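# Close the blue-handwheel valve by turning it clockwise

## Task

Close the valve that has the blue handwheel by rotating it clockwise (as viewed from above) until it will not turn further. Leave the other two valves exactly as they were at the start. The valve must stay shut on its own once the robot lets go; if only the robot's grip holds it closed, the goal is not met.

## Robot and tools

ROBOT. Two six-joint Doosan M1013 arms, named left_arm and right_arm, each carrying a Robotiq 2F-140 two-finger gripper with a wrist camera. Base of left_arm: (+0.061, +0.437, 0) m, quat_wxyz (+1.000, 0, 0, -0.012). Base of right_arm: (+0.063, -0.615, 0) m, quat_wxyz (+0.997, 0, 0, +0.083). Joint ranges in rad: waist, shoulder, forearm roll, wrist pitch and wrist roll -6.283 to 6.283; elbow -2.792 to 2.792. Load limits in N m: waist 295, shoulder 295, elbow 139, the three wrist joints 39.1 each. A held object's weight adds to these loads.

FRAME. All positions and orientations use a single scene frame. Its origin sits on the table top midway between the arms. +z is up, +x points out across the table, and left_arm is on the +y side. The arm names do not match the left or right of any image. Clockwise seen from above is a negative turn about +z. On each gripper, the fingers extend along its +z axis and close along its y axis. end_effector_position is the spot between the pads when they are shut. Closed fingertips reach about 33 mm past it, open ones about 9 mm. Closing pushes the tips roughly 24 mm farther out, so keep that clearance above a surface. Reported hand positions can be a little off, especially at long reach.

THE ROW. Every motion command is built from rows of 20 numbers, and you always send all 20 even if one arm stays still. The first ten are for left_arm: x, y, z in metres, then qw, qx, qy, qz (w first), then gripper position, force_limit, speed. The next ten are the same fields for right_arm. x, y, z and the quaternion are an absolute target for that gripper in the scene frame, not an offset. The three gripper values each lie in -1 to 1. Position: +1 fully open (140 mm), about -0.8 pads touching, -1 closes until blocked. force_limit: about 14 N at -1, 60 N at 0, 107 N at +1. speed: pad gap changes about 30 mm/s at -1, 140 at 0, 250 at +1. A 0 in these fields is a real command, so repeat an idle gripper's previous three values. To hold an arm still, resend the exact pose from the last result before it stopped. To keep an orientation, resend the same quaternion each row instead of the drifted reported one.

execute_actions(actions): a list of actions; each action is a list of up to 15 rows, one per 1/30 s step, and a short list repeats its final row for the remaining steps. An empty list just returns the current state and images. Per step, the commanded pose is clamped to within 70 mm and 16 degrees of the measured one, so distant targets take several actions. If any target is over 0.6 m from that gripper's starting position along any of its own axes, the action is rejected for both arms; a malformed action, or a first action failing that test, rejects the whole call.

move(target, speed, stop_force, blocking): target is one 20-number row; each gripper travels in a straight line to its absolute pose and both finish together, over 0.5 to 10 s. speed is m/s, 0.002 to 0.5, default 0.25; rotation is capped at twice that in rad/s. stop_force, in N from 20 to 80, one value for both arms, ends an arm's path when it senses that much extra resistance along its line of travel; allowed only after 0.2 s of scene time, unreliable if the gripper rotates during the move, not usable near stretched poses, and not combinable with blocking=false. Omit it when pulling away from something you press on. blocking=false returns after 0.5 s while motion continues; check with wait(0), and call wait or stop before sending further commands. Moves do not avoid obstacles or the other arm and may overshoot speed near full extension.

wait(seconds): 0 to 10; runs the scene holding the last commands. stop(): brakes a running move; fingers keep going. zoom_image(camera, region): camera is cam_high, cam_left_wrist or cam_right_wrist (each 672x504); region [x0, y0, x1, y1] in pixels, top-left origin, at most 504 by 504. read_manual(section): only "licences". finished_scene(scene): ends the current scene by its number; irreversible, and the valve must already be shut and stay so.

RESULTS. The state line gives each gripper's position, quaternion and velocities. move adds a move: line with endings such as done, off_target, moving, held, fault or contact, and limits=paced (pose clipped) or limits=held (steps blocked, then possibly a fast catch-up), plus distance to target. Hand target shows where the controller now drives each gripper; pose unreachable means the clearance check altered that arm's command. object_status: 0 moving, 1 blocked while opening, 2 blocked while closing (a grip), 3 reached target or pads met. position_measured is in counts, 3 open to 230 pads together. To squeeze harder while at status 2, raise force_limit and nudge position, e.g. -1 to -0.98. Flange force is an estimated outside force, noisy, includes held weight, may read no reading. MOTOR HOT warns of heating; OVER-TEMPERATURE FAULT means brakes applied.

AVOID. Arms are stiff: aiming even slightly beyond a firm contact can trigger a torque fault (joint load limit) or force fault (144 N), stopping that arm for 10 s. Go slowly near contact, don't collide the arms, don't slam, drop or knock things over, and don't disturb the other two valves. Release the handwheel before finishing. The robot keeps its last command while you compose replies.

Each tool is called after ">>>" as name(argument=value, ...) on one line, values as JSON.

## Session

>>> execute_actions(actions=[])

Scene clock: 0.00 s.
left_arm: end_effector_position=(+0.8157, +0.8010, +0.3724) position_measured=3 object_status=3 end_effector_quat_wxyz=(+0.006, +0.673, +0.739, +0.027) end_effector_velocity=(-0.000, +0.000, -0.000) end_effector_angular_velocity=(+0.001, +0.001, -0.000) | right_arm: end_effector_position=(+0.6919, -0.7826, +0.3543) position_measured=3 object_status=3 end_effector_quat_wxyz=(-0.127, +0.863, +0.099, -0.479) end_effector_velocity=(-0.000, +0.000, +0.001) end_effector_angular_velocity=(+0.001, +0.001, -0.000)
Joint positions: left_arm=[0.427 0.434 1.156 0.012 1.497 0.31 ] | right_arm=[-0.427  0.675  1.099 -0.148  2.396  1.029]
Joint velocities: left_arm=[ 0.     0.    -0.     0.001  0.     0.001] | right_arm=[ 0.    -0.     0.     0.     0.001  0.   ]
Flange force (N, the push that the arm receives, along the gripper's own x y z axes): no reading
Hand target (left_arm): +0.816, +0.801, +0.372; +0.006, +0.673, +0.739, +0.027
Hand target (right_arm): +0.692, -0.783, +0.354; -0.127, +0.863, +0.099, -0.479

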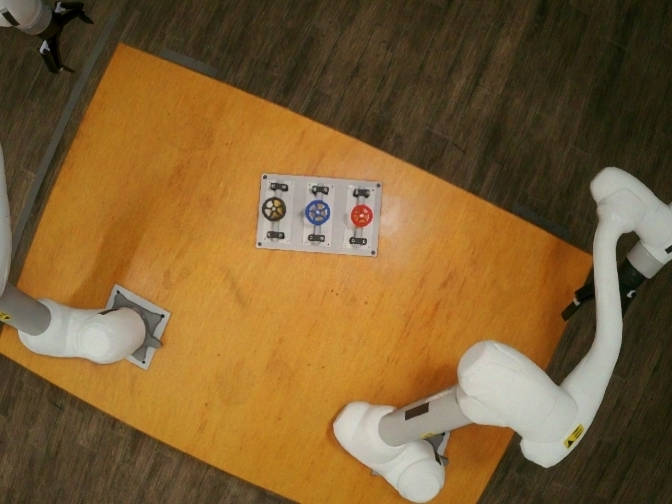

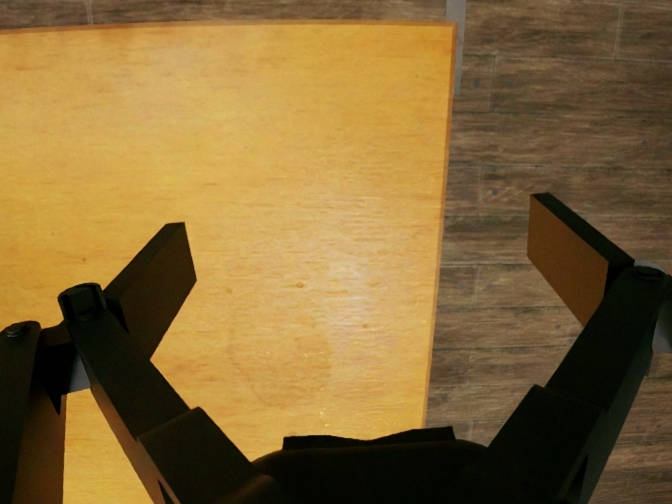

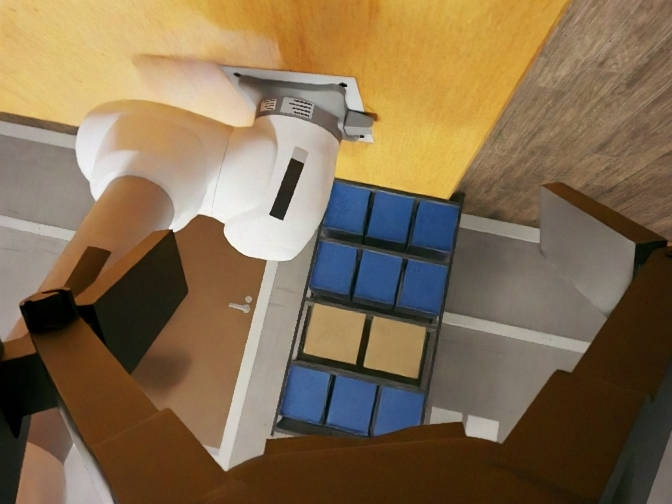

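>>> move(target=[0.6,0.03,0.4,0,0.707,0.707,0,1,0,0,0.6919,-0.7826,0.3543,-0.127,0.863,0.099,-0.479,1,0,0], speed=0.5)

>>> zoom_image(camera="cam_left_wrist", region=[84,0,588,400])

action 0: the call puts the target (left_arm/x, left_arm/y, left_arm/z) 0.747 m from left_arm's end_effector_position in the last result along the gripper's own x axis as it stood there; a target may be at most 0.6 m away along each of those axes, so nothing of the call was run and nothing moved. Command a nearer target, and go on from there in a later call.

Region (84, 0, 588, 400) of cam_left_wrist's 672x504 image, scaled by 1.000; it fills the top 400 rows of this view, and the rest is white.

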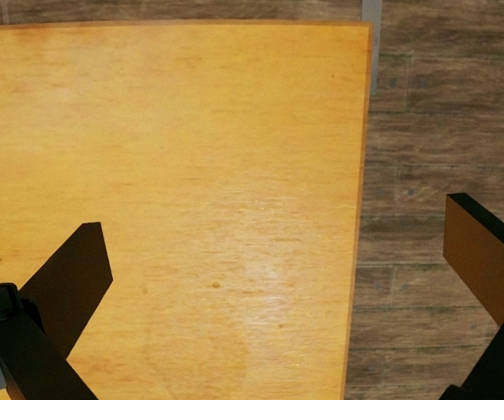

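>>> move(target=[0.66,0.25,0.35,0,0.707,-0.707,0,1,0,0,0.6919,-0.7826,0.3543,-0.127,0.863,0.099,-0.479,1,0,0], speed=0.5)

Scene clock: 6.23 s.
left_arm: end_effector_position=(+0.6596, +0.2505, +0.3502) position_measured=3 object_status=3 end_effector_quat_wxyz=(-0.000, +0.707, -0.707, -0.001) end_effector_velocity=(-0.000, -0.001, +0.001) end_effector_angular_velocity=(-0.001, -0.001, -0.001) | right_arm: end_effector_position=(+0.6919, -0.7826, +0.3543) position_measured=3 object_status=3 end_effector_quat_wxyz=(-0.127, +0.863, +0.099, -0.479) end_effector_velocity=(+0.000, -0.000, +0.000) end_effector_angular_velocity=(-0.001, -0.000, -0.000)
Joint positions: left_arm=[-0.333  0.12   1.603  0.001  1.419 -3.499] | right_arm=[-0.427  0.675  1.099 -0.148  2.396  1.029]
Joint velocities: left_arm=[-0.001 -0.001  0.    -0.001 -0.    -0.   ] | right_arm=[-0.    -0.    -0.001 -0.001  0.    -0.   ]
Flange force (N, the push that the arm receives, along the gripper's own x y z axes): left_arm=[9.1 -1.3 4.2] | right_arm=[-7.3 -5.4 15.0]
Hand target (left_arm): +0.660, +0.250, +0.350; -0.000, +0.707, -0.707, -0.001
Hand target (right_arm): +0.692, -0.783, +0.354; -0.127, +0.863, +0.099, -0.479
Off the commanded pose (left_arm): 0.001 m, 0 deg.
Off the commanded pose (right_arm): 0.000 m, 0 deg.
move: done

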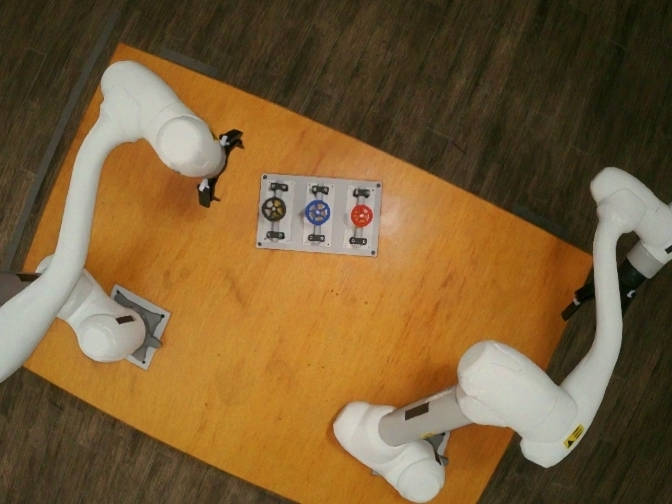

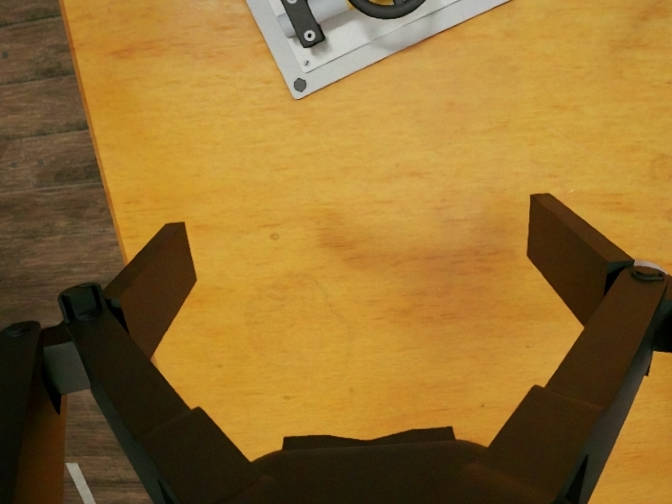

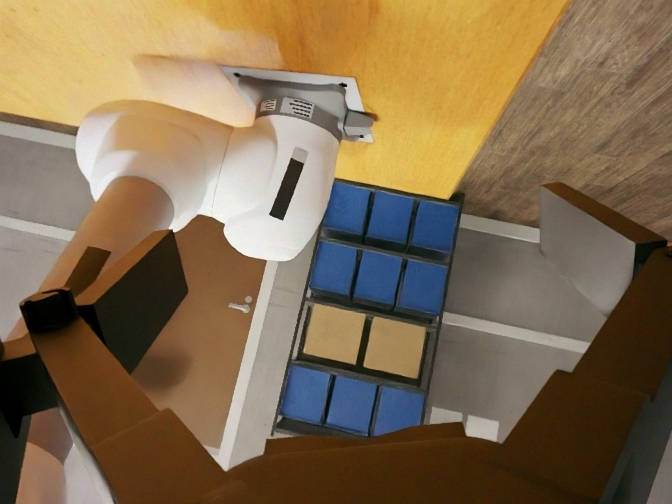

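>>> move(target=[0.65,0.0,0.25,0,0.707,-0.707,0,1,0,0,0.6919,-0.7826,0.3543,-0.127,0.863,0.099,-0.479,1,0,0], speed=0.4)

Scene clock: 8.43 s.
left_arm: end_effector_position=(+0.6500, +0.0004, +0.2501) position_measured=3 object_status=3 end_effector_quat_wxyz=(-0.000, +0.707, -0.707, -0.000) end_effector_velocity=(+0.001, +0.001, -0.000) end_effector_angular_velocity=(+0.002, -0.001, +0.001) | right_arm: end_effector_position=(+0.6919, -0.7826, +0.3543) position_measured=3 object_status=3 end_effector_quat_wxyz=(-0.127, +0.863, +0.099, -0.479) end_effector_velocity=(-0.000, -0.000, -0.000) end_effector_angular_velocity=(-0.001, -0.001, +0.000)
Joint positions: left_arm=[-0.661  0.322  1.535  0.001  1.285 -3.827] | right_arm=[-0.427  0.675  1.099 -0.148  2.396  1.029]
Joint velocities: left_arm=[ 0.001  0.    -0.     0.002  0.    -0.001] | right_arm=[-0.    -0.    -0.    -0.001 -0.001  0.   ]
Flange force (N, the push that the arm receives, along the gripper's own x y z axes): left_arm=[10.0 1.9 7.1] | right_arm=[-6.6 -3.3 16.3]
Hand target (left_arm): +0.650, +0.000, +0.250; -0.000, +0.707, -0.707, -0.000
Hand target (right_arm): +0.692, -0.783, +0.354; -0.127, +0.863, +0.099, -0.479
Off the commanded pose (left_arm): 0.000 m, 0 deg.
Off the commanded pose (right_arm): 0.000 m, 0 deg.
move: done

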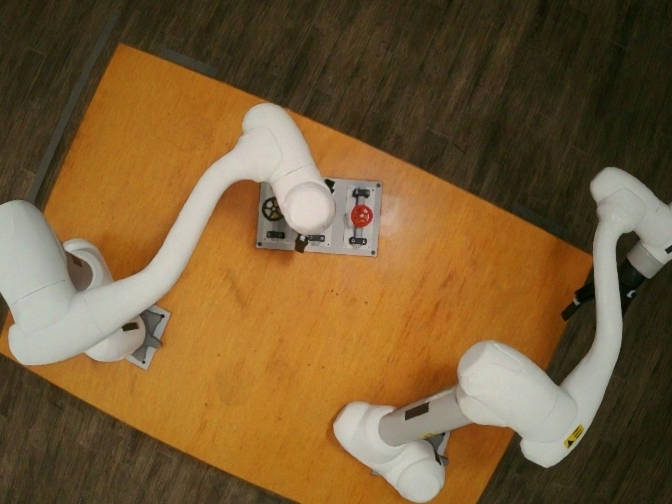

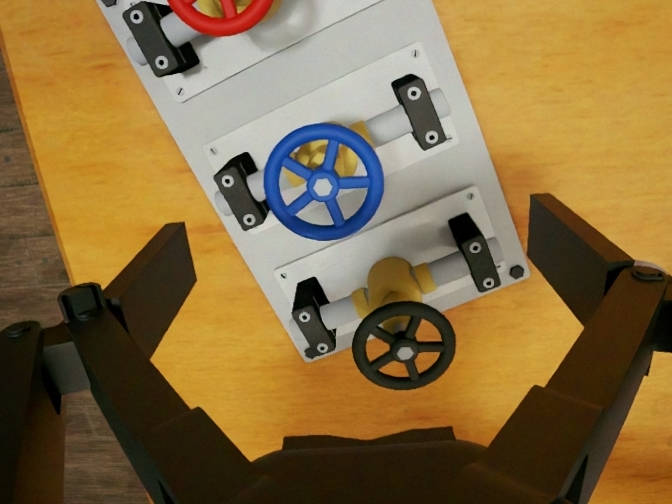

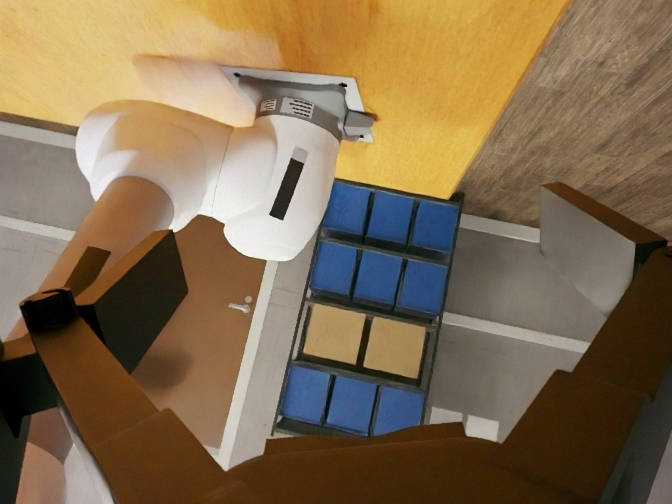

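>>> move(target=[0.665,-0.045,0.19,0,0.707,-0.707,0,1,0,0,0.6919,-0.7826,0.3543,-0.127,0.863,0.099,-0.479,1,0,0])

Scene clock: 9.97 s.
left_arm: end_effector_position=(+0.6650, -0.0450, +0.1901) position_measured=3 object_status=3 end_effector_quat_wxyz=(-0.000, +0.707, -0.707, +0.000) end_effector_velocity=(+0.000, +0.000, +0.001) end_effector_angular_velocity=(-0.001, -0.001, +0.001) | right_arm: end_effector_position=(+0.6919, -0.7826, +0.3543) position_measured=3 object_status=3 end_effector_quat_wxyz=(-0.127, +0.863, +0.099, -0.479) end_effector_velocity=(-0.000, -0.000, +0.000) end_effector_angular_velocity=(+0.000, +0.000, -0.000)
Joint positions: left_arm=[-0.694  0.414  1.519  0.     1.209 -3.859] | right_arm=[-0.427  0.675  1.099 -0.148  2.396  1.029]
Joint velocities: left_arm=[ 0.001 -0.001 -0.    -0.    -0.    -0.   ] | right_arm=[-0.    -0.    -0.     0.     0.001 -0.   ]
Flange force (N, the push that the arm receives, along the gripper's own x y z axes): left_arm=[10.2 -4.9 9.0] | right_arm=[-4.7 -4.5 14.9]
Hand target (left_arm): +0.665, -0.045, +0.190; -0.000, +0.707, -0.707, -0.000
Hand target (right_arm): +0.692, -0.783, +0.354; -0.127, +0.863, +0.099, -0.479
Off the commanded pose (left_arm): 0.000 m, 0 deg.
Off the commanded pose (right_arm): 0.000 m, 0 deg.
move: done

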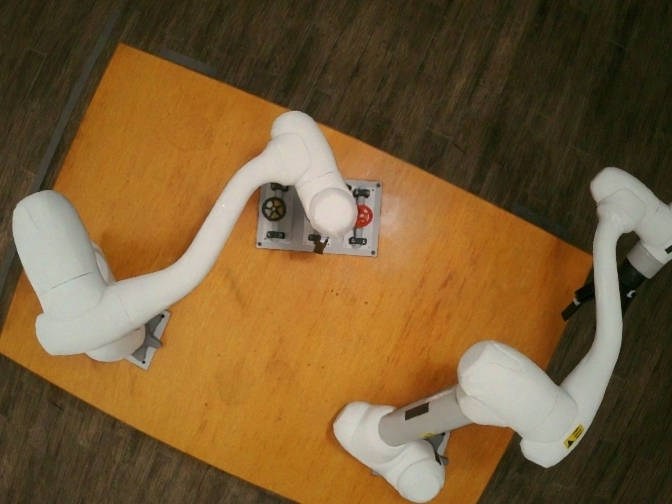

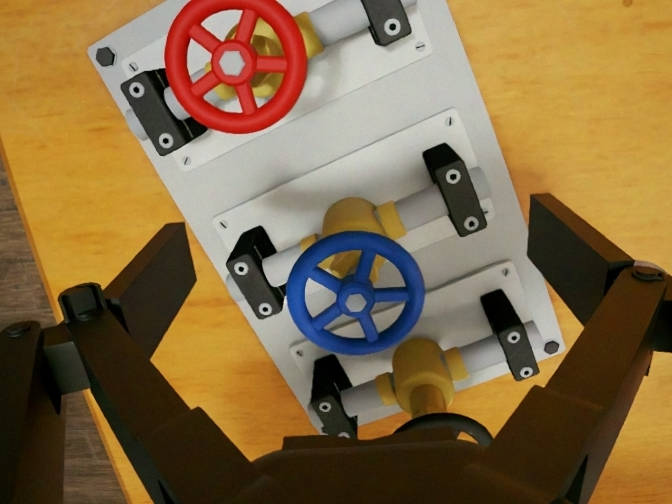

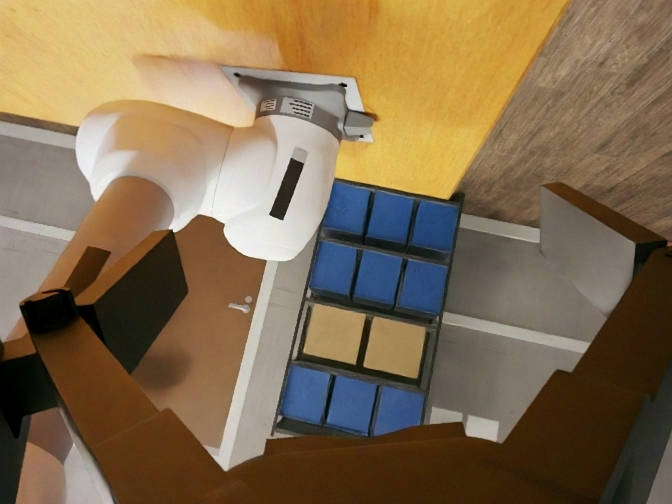

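>>> move(target=[0.662,-0.006,0.17,0,0.707,-0.707,0,1,0,0,0.6919,-0.7826,0.3543,-0.127,0.863,0.099,-0.479,1,0,0], speed=0.1)

Scene clock: 12.30 s.
left_arm: end_effector_position=(+0.6620, -0.0060, +0.1700) position_measured=3 object_status=3 end_effector_quat_wxyz=(+0.000, +0.707, -0.707, +0.000) end_effector_velocity=(-0.001, -0.000, -0.000) end_effector_angular_velocity=(+0.001, +0.001, -0.001) | right_arm: end_effector_position=(+0.6919, -0.7826, +0.3543) position_measured=3 object_status=3 end_effector_quat_wxyz=(-0.127, +0.863, +0.099, -0.479) end_effector_velocity=(+0.000, -0.000, -0.000) end_effector_angular_velocity=(-0.002, +0.000, +0.001)
Joint positions: left_arm=[-0.657  0.387  1.597 -0.     1.158 -3.822] | right_arm=[-0.427  0.675  1.099 -0.148  2.396  1.029]
Joint velocities: left_arm=[-0.001  0.     0.     0.     0.     0.   ] | right_arm=[ 0.     0.    -0.    -0.002 -0.     0.   ]
Flange force (N, the push that the arm receives, along the gripper's own x y z axes): left_arm=[5.9 1.7 5.0] | right_arm=[-5.0 -2.2 10.8]
Hand target (left_arm): +0.662, -0.006, +0.170; +0.000, +0.707, -0.707, +0.000
Hand target (right_arm): +0.692, -0.783, +0.354; -0.127, +0.863, +0.099, -0.479
Off the commanded pose (left_arm): 0.000 m, 0 deg.
Off the commanded pose (right_arm): 0.000 m, 0 deg.
move: done

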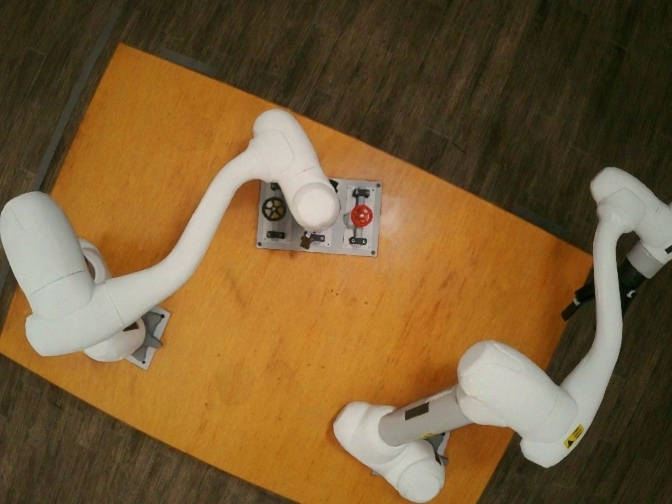

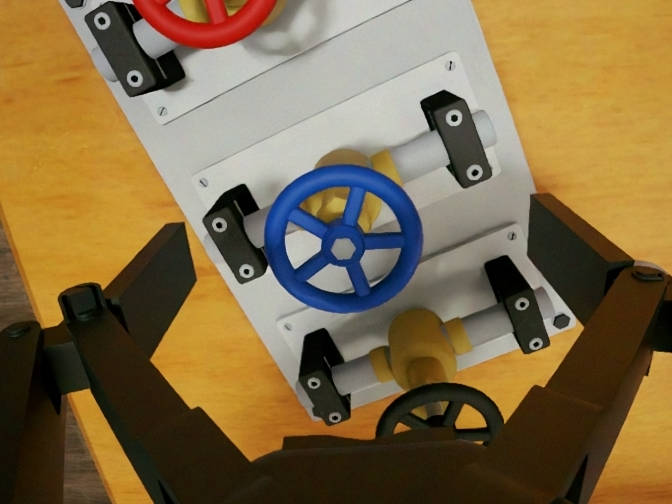

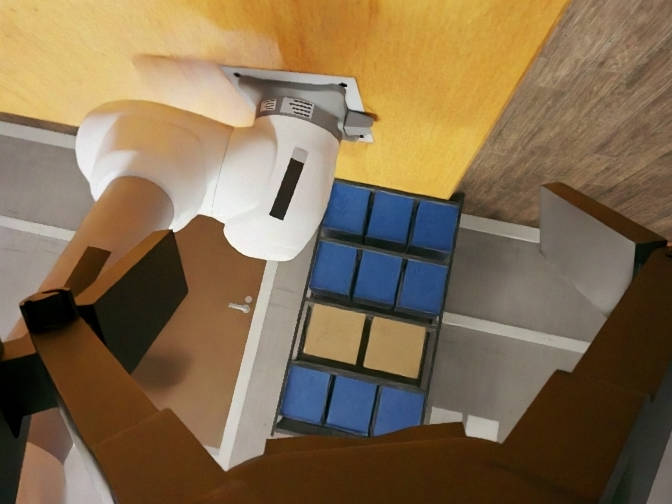

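>>> move(target=[0.664,0.014,0.135,0,0.707,-0.707,0,1,0,0,0.6919,-0.7826,0.3543,-0.127,0.863,0.099,-0.479,1,0,0], speed=0.06)

Scene clock: 14.03 s.
left_arm: end_effector_position=(+0.6640, +0.0140, +0.1350) position_measured=3 object_status=3 end_effector_quat_wxyz=(+0.000, +0.707, -0.707, +0.000) end_effector_velocity=(+0.000, +0.000, -0.001) end_effector_angular_velocity=(+0.001, -0.000, +0.000) | right_arm: end_effector_position=(+0.6919, -0.7826, +0.3543) position_measured=3 object_status=3 end_effector_quat_wxyz=(-0.127, +0.863, +0.099, -0.479) end_effector_velocity=(+0.000, +0.000, +0.000) end_effector_angular_velocity=(+0.000, -0.001, -0.000)
Joint positions: left_arm=[-0.634  0.397  1.652 -0.     1.093 -3.799] | right_arm=[-0.427  0.675  1.099 -0.148  2.396  1.029]
Joint velocities: left_arm=[ 0.     0.001  0.     0.    -0.001 -0.   ] | right_arm=[ 0.    -0.    -0.001  0.001 -0.     0.   ]
Flange force (N, the push that the arm receives, along the gripper's own x y z axes): left_arm=[7.6 0.3 6.6] | right_arm=[-3.1 -3.4 10.9]
Hand target (left_arm): +0.664, +0.014, +0.135; +0.000, +0.707, -0.707, +0.000
Hand target (right_arm): +0.692, -0.783, +0.354; -0.127, +0.863, +0.099, -0.479
Off the commanded pose (left_arm): 0.000 m, 0 deg.
Off the commanded pose (right_arm): 0.000 m, 0 deg.
move: done

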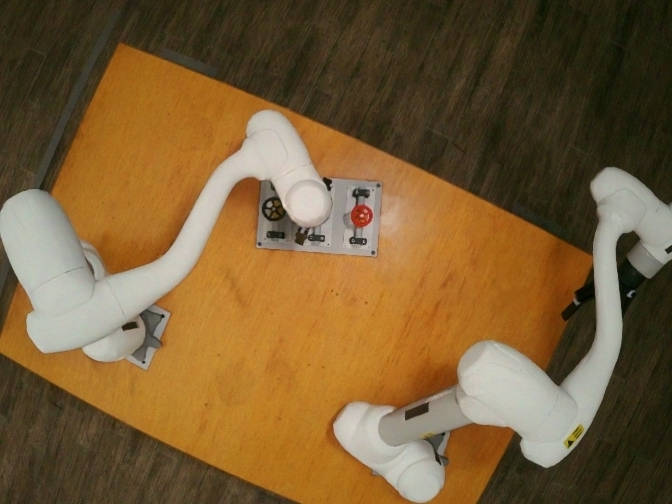

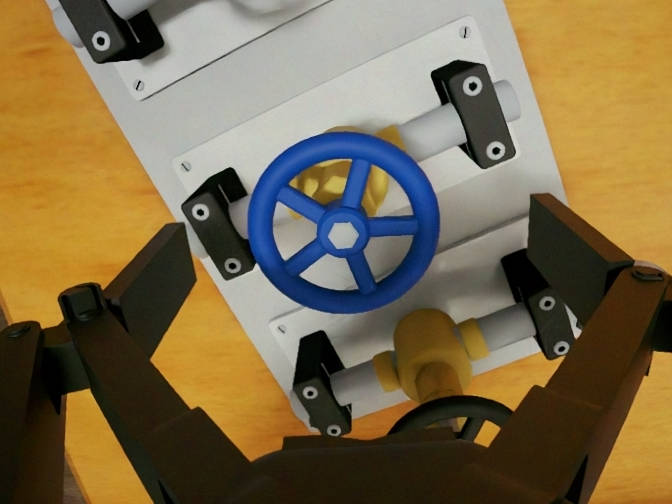

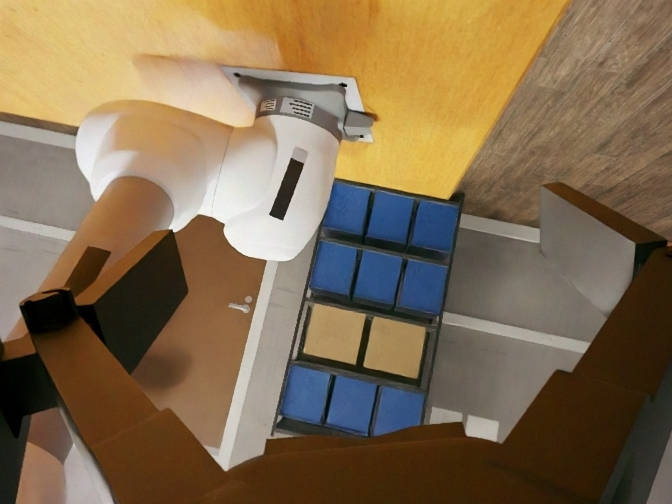

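>>> move(target=[0.671,0.014,0.125,0,0.707,-0.707,0,0.35,-1,0,0.6919,-0.7826,0.3543,-0.127,0.863,0.099,-0.479,1,0,0], speed=0.06)

>>> move(target=[0.671,0.014,0.125,0,0.707,-0.707,0,-1,-0.5,-0.7,0.6919,-0.7826,0.3543,-0.127,0.863,0.099,-0.479,1,0,0])

Scene clock: 15.70 s.
left_arm: end_effector_position=(+0.6710, +0.0140, +0.1250) position_measured=85 object_status=3 end_effector_quat_wxyz=(-0.000, +0.707, -0.707, +0.000) end_effector_velocity=(+0.000, +0.001, +0.000) end_effector_angular_velocity=(+0.001, -0.001, -0.000) | right_arm: end_effector_position=(+0.6919, -0.7826, +0.3543) position_measured=3 object_status=3 end_effector_quat_wxyz=(-0.127, +0.863, +0.099, -0.479) end_effector_velocity=(+0.000, -0.000, +0.001) end_effector_angular_velocity=(-0.001, -0.001, -0.000)
Joint positions: left_arm=[-0.628  0.412  1.648  0.     1.081 -3.794] | right_arm=[-0.427  0.675  1.099 -0.148  2.396  1.029]
Joint velocities: left_arm=[ 0.    -0.    -0.     0.001  0.    -0.   ] | right_arm=[-0.    -0.    -0.001 -0.001  0.     0.   ]
Flange force (N, the push that the arm receives, along the gripper's own x y z axes): left_arm=[5.0 1.2 6.3] | right_arm=[-5.9 -3.5 13.9]
Hand target (left_arm): +0.671, +0.014, +0.125; +0.000, +0.707, -0.707, +0.000
Hand target (right_arm): +0.692, -0.783, +0.354; -0.127, +0.863, +0.099, -0.479
Off the commanded pose (left_arm): 0.000 m, 0 deg.
Off the commanded pose (right_arm): 0.000 m, 0 deg.
move: done

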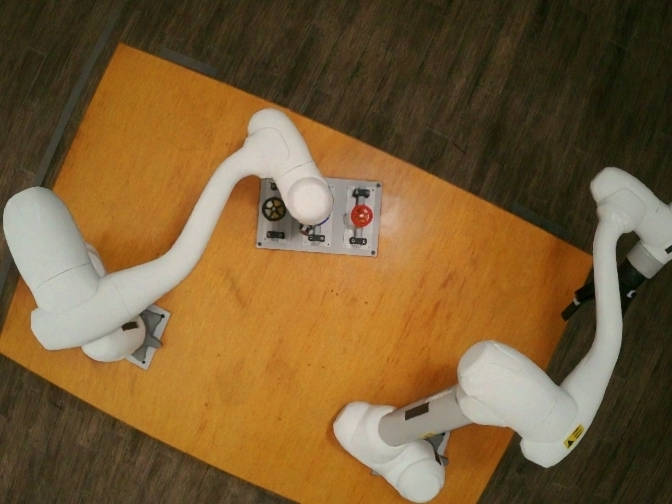

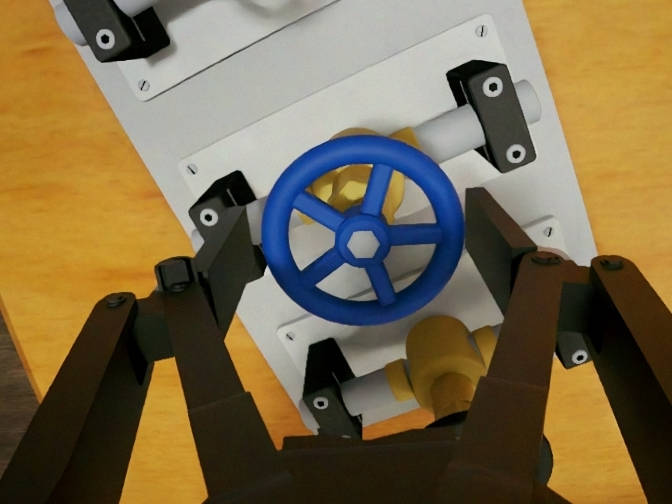

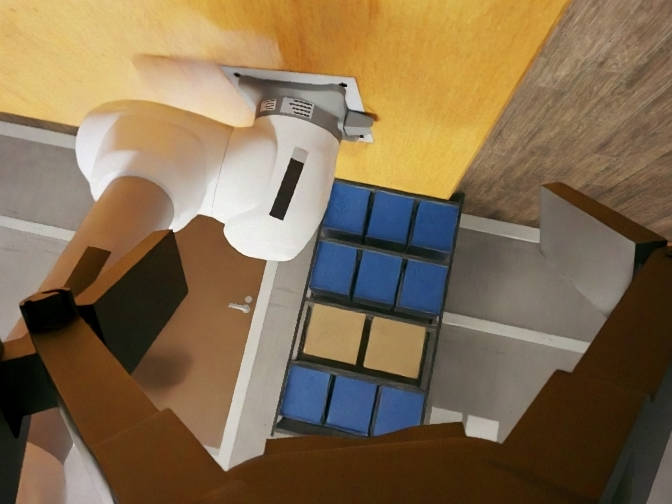

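Scene clock: 16.40 s.
left_arm: end_effector_position=(+0.6710, +0.0140, +0.1250) position_measured=121 object_status=2 end_effector_quat_wxyz=(+0.000, +0.707, -0.707, -0.000) end_effector_velocity=(+0.001, +0.000, +0.001) end_effector_angular_velocity=(+0.000, -0.002, -0.000) | right_arm: end_effector_position=(+0.6919, -0.7826, +0.3543) position_measured=3 object_status=3 end_effector_quat_wxyz=(-0.127, +0.863, +0.099, -0.479) end_effector_velocity=(+0.000, -0.000, +0.000) end_effector_angular_velocity=(+0.000, -0.001, -0.000)
Joint positions: left_arm=[-0.628  0.412  1.648 -0.     1.081 -3.794] | right_arm=[-0.427  0.675  1.099 -0.148  2.396  1.029]
Joint velocities: left_arm=[ 0.    -0.001  0.     0.002 -0.001 -0.   ] | right_arm=[-0.    -0.    -0.001  0.001 -0.001 -0.   ]
Flange force (N, the push that the arm receives, along the gripper's own x y z axes): left_arm=[-3.0 84.5 -29.6] | right_arm=[-6.4 -3.5 14.7]
Hand target (left_arm): +0.671, +0.014, +0.125; +0.000, +0.707, -0.707, -0.000
Hand target (right_arm): +0.692, -0.783, +0.354; -0.127, +0.863, +0.099, -0.479
Off the commanded pose (left_arm): 0.000 m, 0 deg.
Off the commanded pose (right_arm): 0.000 m, 0 deg.
move: done

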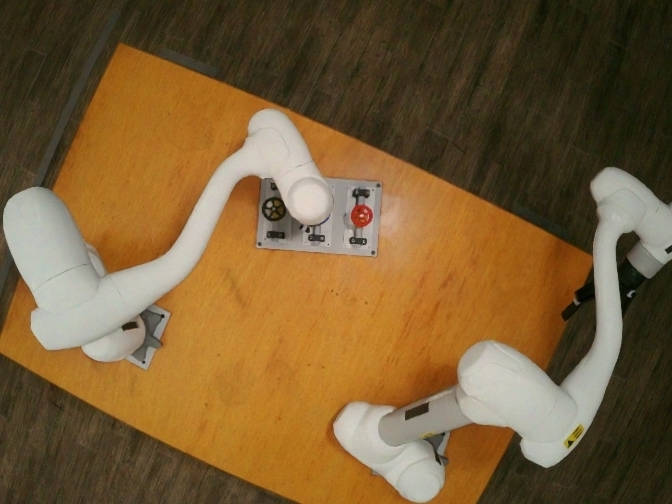

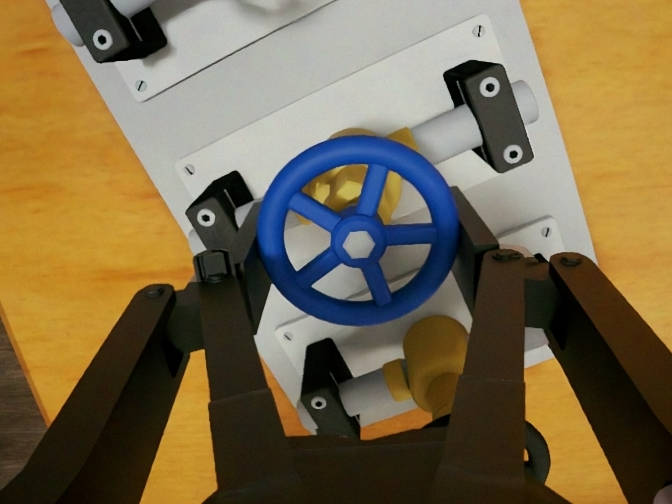

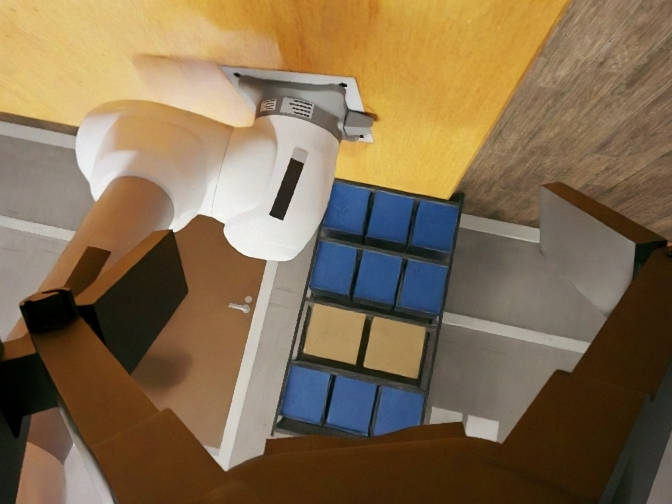

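>>> move(target=[0.669,0.014,0.125,0,0.707,-0.707,0,-0.98,-0.5,-0.7,0.6919,-0.7826,0.3543,-0.127,0.863,0.099,-0.479,1,0,0], speed=0.01)

Scene clock: 18.07 s.
left_arm: end_effector_position=(+0.6692, +0.0140, +0.1250) position_measured=121 object_status=2 end_effector_quat_wxyz=(-0.000, +0.707, -0.707, +0.000) end_effector_velocity=(-0.000, +0.000, +0.000) end_effector_angular_velocity=(-0.000, -0.000, -0.000) | right_arm: end_effector_position=(+0.6919, -0.7826, +0.3543) position_measured=3 object_status=3 end_effector_quat_wxyz=(-0.127, +0.863, +0.099, -0.479) end_effector_velocity=(+0.000, -0.000, -0.000) end_effector_angular_velocity=(+0.001, -0.001, -0.000)
Joint positions: left_arm=[-0.63   0.41   1.652  0.     1.079 -3.795] | right_arm=[-0.427  0.675  1.099 -0.148  2.396  1.029]
Joint velocities: left_arm=[ 0.    -0.001  0.001 -0.    -0.     0.001] | right_arm=[-0.     0.     0.     0.001 -0.001  0.   ]
Flange force (N, the push that the arm receives, along the gripper's own x y z axes): left_arm=[2.4 9.5 -13.2] | right_arm=[-4.9 -3.0 11.7]
Hand target (left_arm): +0.669, +0.014, +0.125; -0.000, +0.707, -0.707, -0.000
Hand target (right_arm): +0.692, -0.783, +0.354; -0.127, +0.863, +0.099, -0.479
Off the commanded pose (left_arm): 0.000 m, 0 deg.
Off the commanded pose (right_arm): 0.000 m, 0 deg.
move: done

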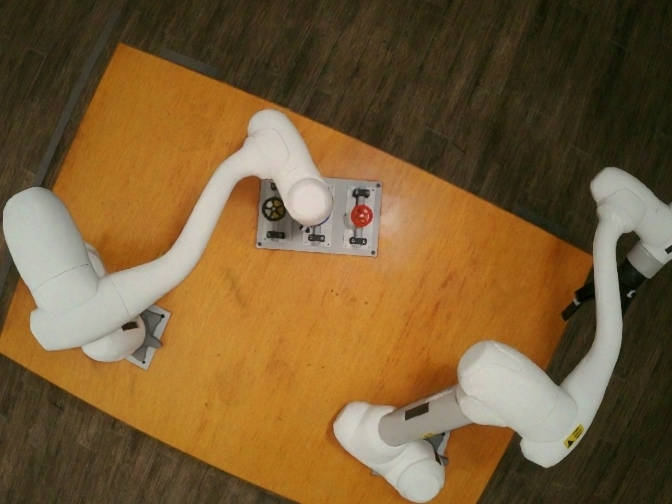

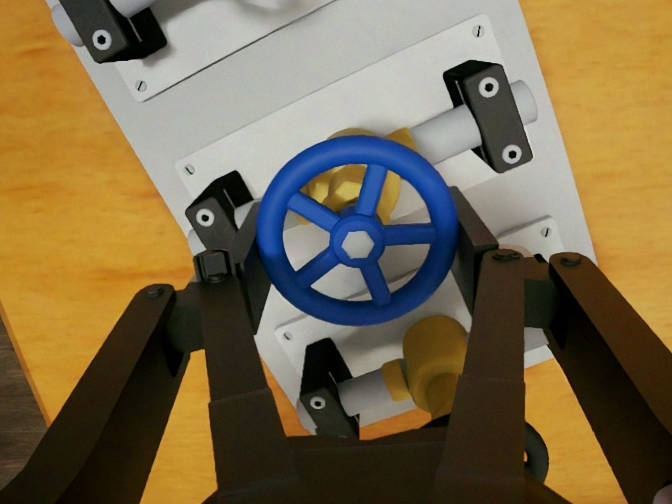

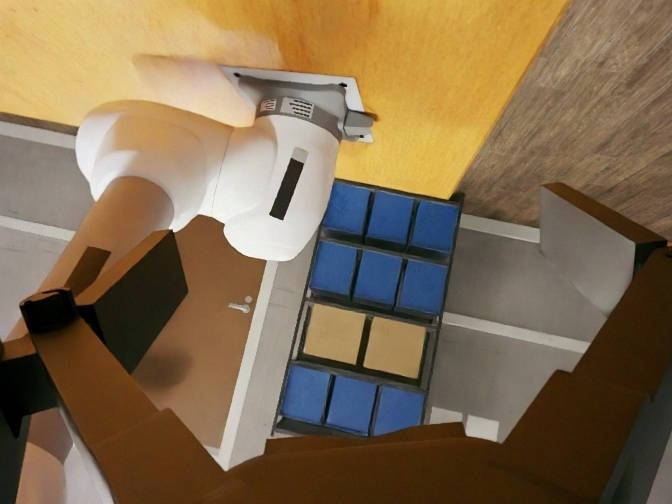

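>>> move(target=[0.6689,0.014,0.125,0,0.574,-0.819,0,-0.98,-0.5,-0.7,0.6919,-0.7826,0.3543,-0.127,0.863,0.099,-0.479,1,0,0], speed=0.15)

Scene clock: 20.27 s.
left_arm: end_effector_position=(+0.6690, +0.0139, +0.1251) position_measured=121 object_status=2 end_effector_quat_wxyz=(+0.000, -0.574, +0.819, -0.000) end_effector_velocity=(-0.001, +0.000, +0.001) end_effector_angular_velocity=(-0.000, +0.001, +0.000) | right_arm: end_effector_position=(+0.6919, -0.7826, +0.3543) position_measured=3 object_status=3 end_effector_quat_wxyz=(-0.127, +0.863, +0.099, -0.479) end_effector_velocity=(+0.000, -0.001, +0.000) end_effector_angular_velocity=(-0.001, -0.001, -0.000)
Joint positions: left_arm=[-0.63   0.41   1.652  0.     1.079 -3.447] | right_arm=[-0.427  0.675  1.099 -0.148  2.396  1.029]
Joint velocities: left_arm=[ 0.    -0.002  0.    -0.001  0.002  0.   ] | right_arm=[-0.    -0.    -0.001 -0.001 -0.    -0.   ]
Flange force (N, the push that the arm receives, along the gripper's own x y z axes): left_arm=[-12.0 -130.4 35.7] | right_arm=[-7.4 -6.4 18.0]
Hand target (left_arm): +0.669, +0.014, +0.125; +0.000, -0.574, +0.819, -0.000
Hand target (right_arm): +0.692, -0.783, +0.354; -0.127, +0.863, +0.099, -0.479
Off the commanded pose (left_arm): 0.000 m, 0 deg.
Off the commanded pose (right_arm): 0.000 m, 0 deg.
move: done

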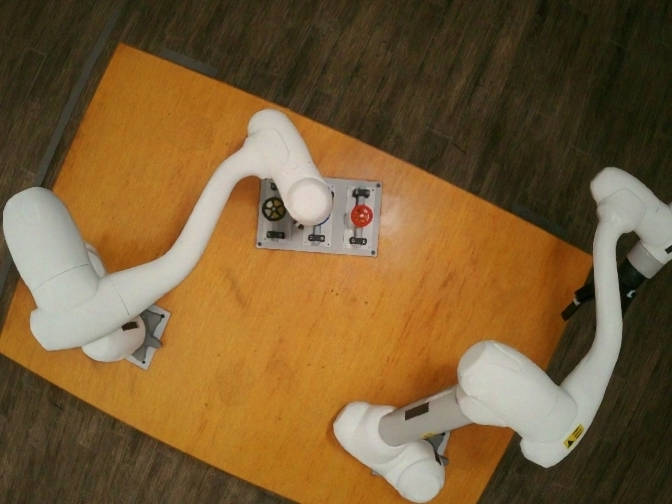

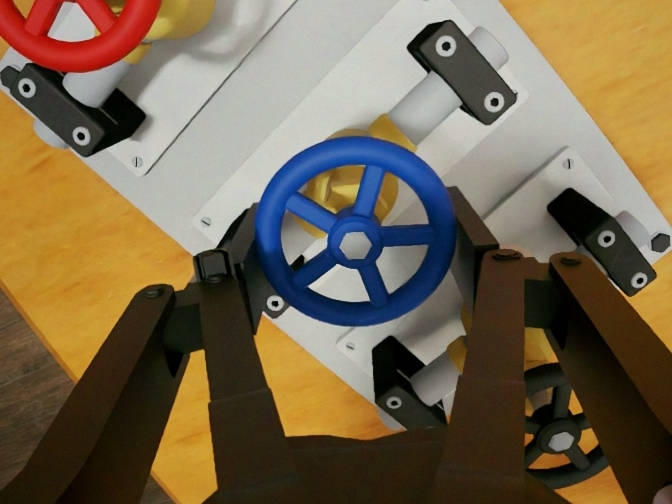

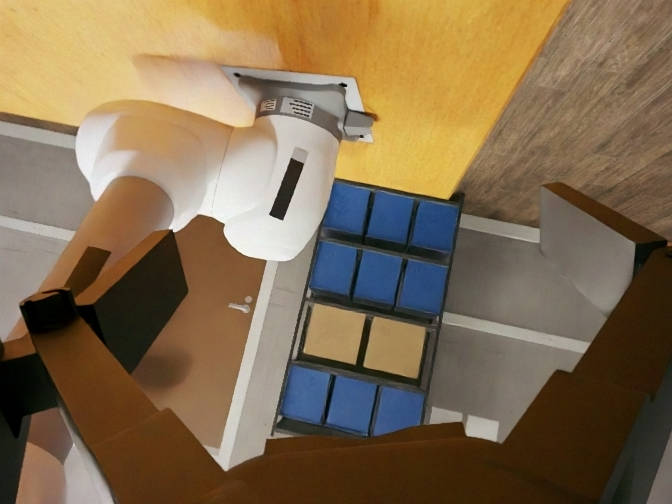

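>>> execute_actions(actions=[[[0.6689,0.014,0.125,0,0.574,-0.819,0,0.3,-1,0,0.6919,-0.7826,0.3543,-0.127,0.863,0.099,-0.479,1,0,0]],[[0.6689,0.004,0.122,0,0.423,-0.906,0,0.3,-1,0,0.6919,-0.7826,0.3543,-0.127,0.863,0.099,-0.479,1,0,0]],[[0.6689,0.004,0.122,0,0.259,-0.966,0,0.3,-1,0,0.6919,-0.7826,0.3543,-0.127,0.863,0.099,-0.479,1,0,0]],[[0.6689,0.004,0.122,0,0.259,-0.966,0,-1,-1,-1,0.6919,-0.7826,0.3543,-0.127,0.863,0.099,-0.479,1,0,0]],[[0.6689,0.004,0.122,0,0.259,-0.966,0,-1,-1,-1,0.6919,-0.7826,0.3543,-0.127,0.863,0.099,-0.479,1,0,0]]])

Scene clock: 24.07 s.
left_arm: end_effector_position=(+0.6689, +0.0040, +0.1220) position_measured=118 object_status=2 end_effector_quat_wxyz=(-0.000, -0.259, +0.966, +0.000) end_effector_velocity=(-0.000, -0.000, -0.000) end_effector_angular_velocity=(+0.000, +0.001, +0.000) | right_arm: end_effector_position=(+0.6919, -0.7826, +0.3543) position_measured=3 object_status=3 end_effector_quat_wxyz=(-0.127, +0.863, +0.099, -0.479) end_effector_velocity=(+0.000, +0.000, -0.000) end_effector_angular_velocity=(-0.000, -0.001, +0.001)
Joint positions: left_arm=[-0.64   0.42   1.642 -0.     1.079 -2.759] | right_arm=[-0.427  0.675  1.099 -0.148  2.396  1.029]
Joint velocities: left_arm=[-0.  0.  0. -0.  0. -0.] | right_arm=[ 0.    -0.     0.     0.    -0.002 -0.   ]
Flange force (N, the push that the arm receives, along the gripper's own x y z axes): left_arm=[6.5 13.8 -4.9] | right_arm=[-4.5 -5.5 14.7]
Flange force at the end of the 1st action (N, along the gripper's axes at the end of the call): left_arm=[3.2 -7.1 9.1] | right_arm=[-4.7 -3.1 11.0]
Flange force at the end of the 2nd action (N, along the gripper's axes at the end of the call): left_arm=[4.7 -3.8 6.3] | right_arm=[-5.0 -3.3 13.6]
Flange force at the end of the 3rd action (N, along the gripper's axes at the end of the call): left_arm=[3.0 -6.4 8.1] | right_arm=[-4.3 -2.8 12.8]
Flange force at the end of the 4th action (N, along the gripper's axes at the end of the call): left_arm=[5.6 0.6 5.1] | right_arm=[-6.5 -6.1 17.0]
Hand target (left_arm): +0.669, +0.004, +0.122; -0.000, -0.259, +0.966, +0.000
Hand target (right_arm): +0.692, -0.783, +0.354; -0.127, +0.863, +0.099, -0.479
Off the commanded pose (left_arm): 0.000 m, 0 deg.
Off the commanded pose (right_arm): 0.000 m, 0 deg.

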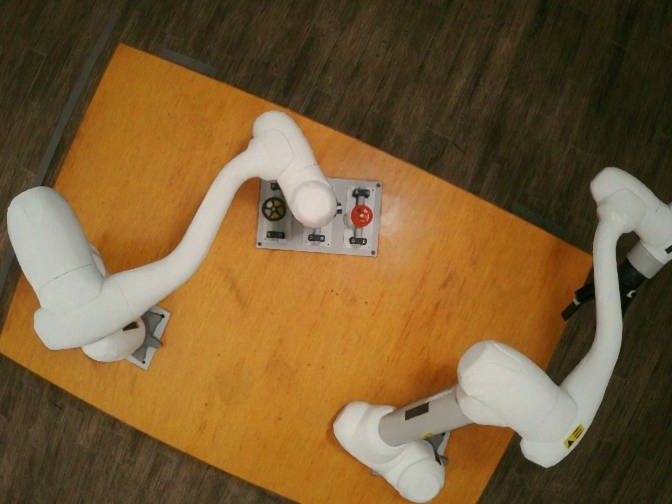

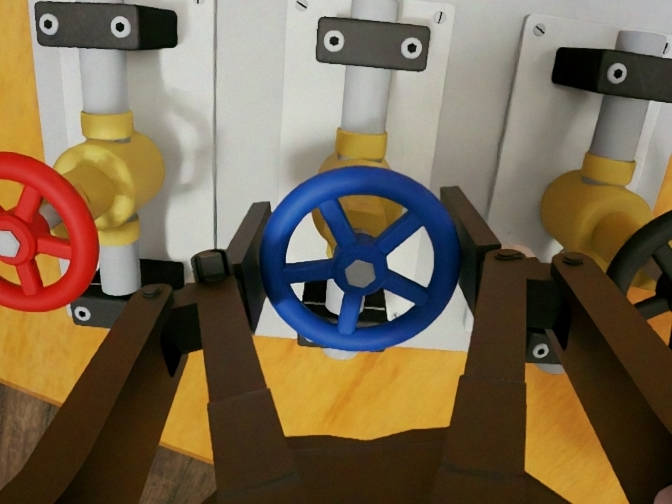

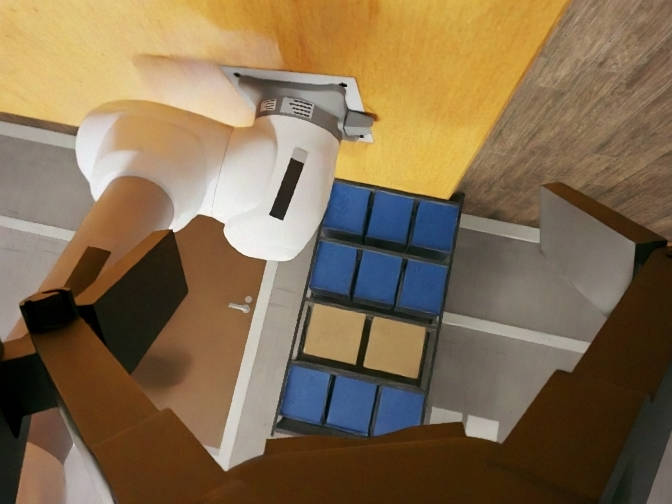

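>>> execute_actions(actions=[[[0.6689,0.0052,0.122,0,0.259,-0.966,0,-1,-1,-1,0.6919,-0.7826,0.3543,-0.127,0.863,0.099,-0.479,1,0,0]],[[0.6689,0.0052,0.122,0,0.259,-0.966,0,-0.98,-0.5,-1,0.6919,-0.7826,0.3543,-0.127,0.863,0.099,-0.479,1,0,0]],[[0.6689,0.0052,0.122,0,0.174,-0.985,0,-0.98,-0.5,-1,0.6919,-0.7826,0.3543,-0.127,0.863,0.099,-0.479,1,0,0]],[[0.6689,0.0052,0.122,0,0,-1,0,-0.98,-0.5,-1,0.6919,-0.7826,0.3543,-0.127,0.863,0.099,-0.479,1,0,0]],[[0.6689,0.0052,0.122,0,-0.259,-0.966,0,-0.98,-0.5,-1,0.6919,-0.7826,0.3543,-0.127,0.863,0.099,-0.479,1,0,0]]])

Scene clock: 27.97 s.
left_arm: end_effector_position=(+0.6687, +0.0052, +0.1220) position_measured=121 object_status=2 end_effector_quat_wxyz=(+0.000, +0.259, +0.966, +0.000) end_effector_velocity=(+0.000, +0.001, +0.000) end_effector_angular_velocity=(-0.009, +0.021, -0.021) | right_arm: end_effector_position=(+0.6919, -0.7826, +0.3543) position_measured=3 object_status=3 end_effector_quat_wxyz=(-0.127, +0.863, +0.099, -0.479) end_effector_velocity=(-0.000, +0.000, +0.000) end_effector_angular_velocity=(-0.001, -0.000, +0.001)
Joint positions: left_arm=[-0.64   0.419  1.644  0.001  1.078 -1.711] | right_arm=[-0.427  0.675  1.099 -0.148  2.396  1.029]
Joint velocities: left_arm=[ 0.01   0.005 -0.008 -0.022  0.014  0.042] | right_arm=[ 0.    -0.     0.    -0.001 -0.    -0.   ]
Flange force (N, the push that the arm receives, along the gripper's own x y z axes): left_arm=[-4.6 -20.0 -4.1] | right_arm=[-5.0 -4.0 13.2]
Flange force at the end of the 1st action (N, along the gripper's axes at the end of the call): left_arm=[-4.7 -22.1 3.5] | right_arm=[-5.1 -2.6 14.7]
Flange force at the end of the 2nd action (N, along the gripper's axes at the end of the call): left_arm=[-10.6 -34.1 -3.2] | right_arm=[-8.4 -4.4 18.3]
Flange force at the end of the 3rd action (N, along the gripper's axes at the end of the call): left_arm=[-12.5 -30.8 -3.1] | right_arm=[-3.2 -3.3 9.9]
Flange force at the end of the 4th action (N, along the gripper's axes at the end of the call): left_arm=[-12.1 -26.7 -4.4] | right_arm=[-4.2 -3.4 12.8]
Hand target (left_arm): +0.669, +0.005, +0.122; +0.000, +0.259, +0.966, +0.000
Hand target (right_arm): +0.692, -0.783, +0.354; -0.127, +0.863, +0.099, -0.479
Off the commanded pose (left_arm): 0.000 m, 0 deg.
Off the commanded pose (right_arm): 0.000 m, 0 deg.

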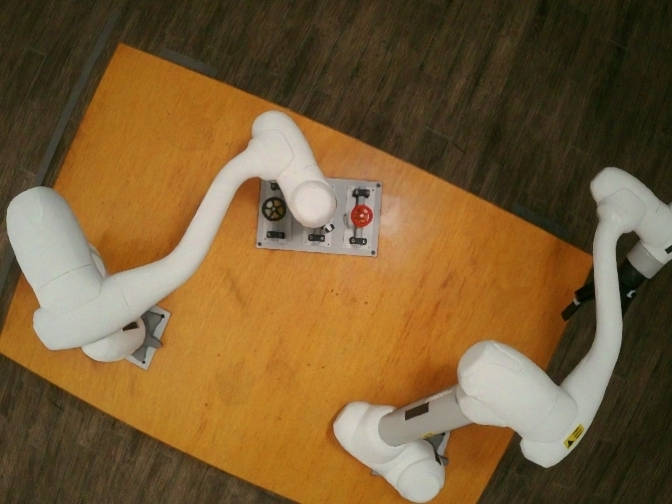

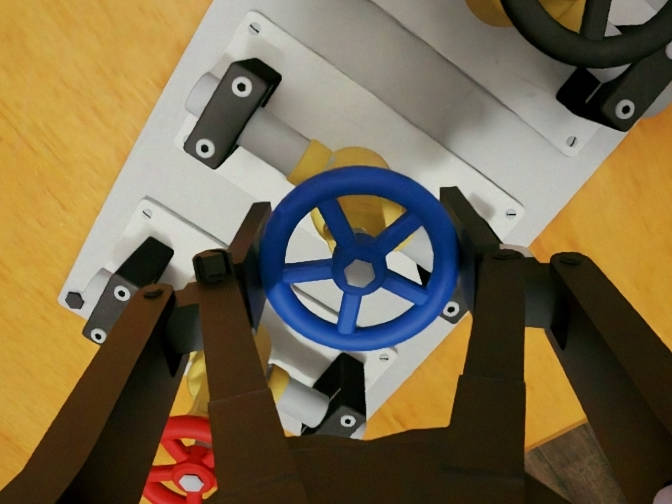

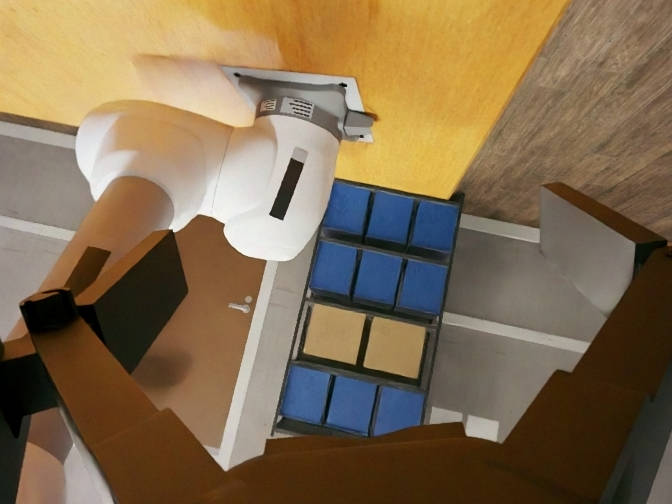

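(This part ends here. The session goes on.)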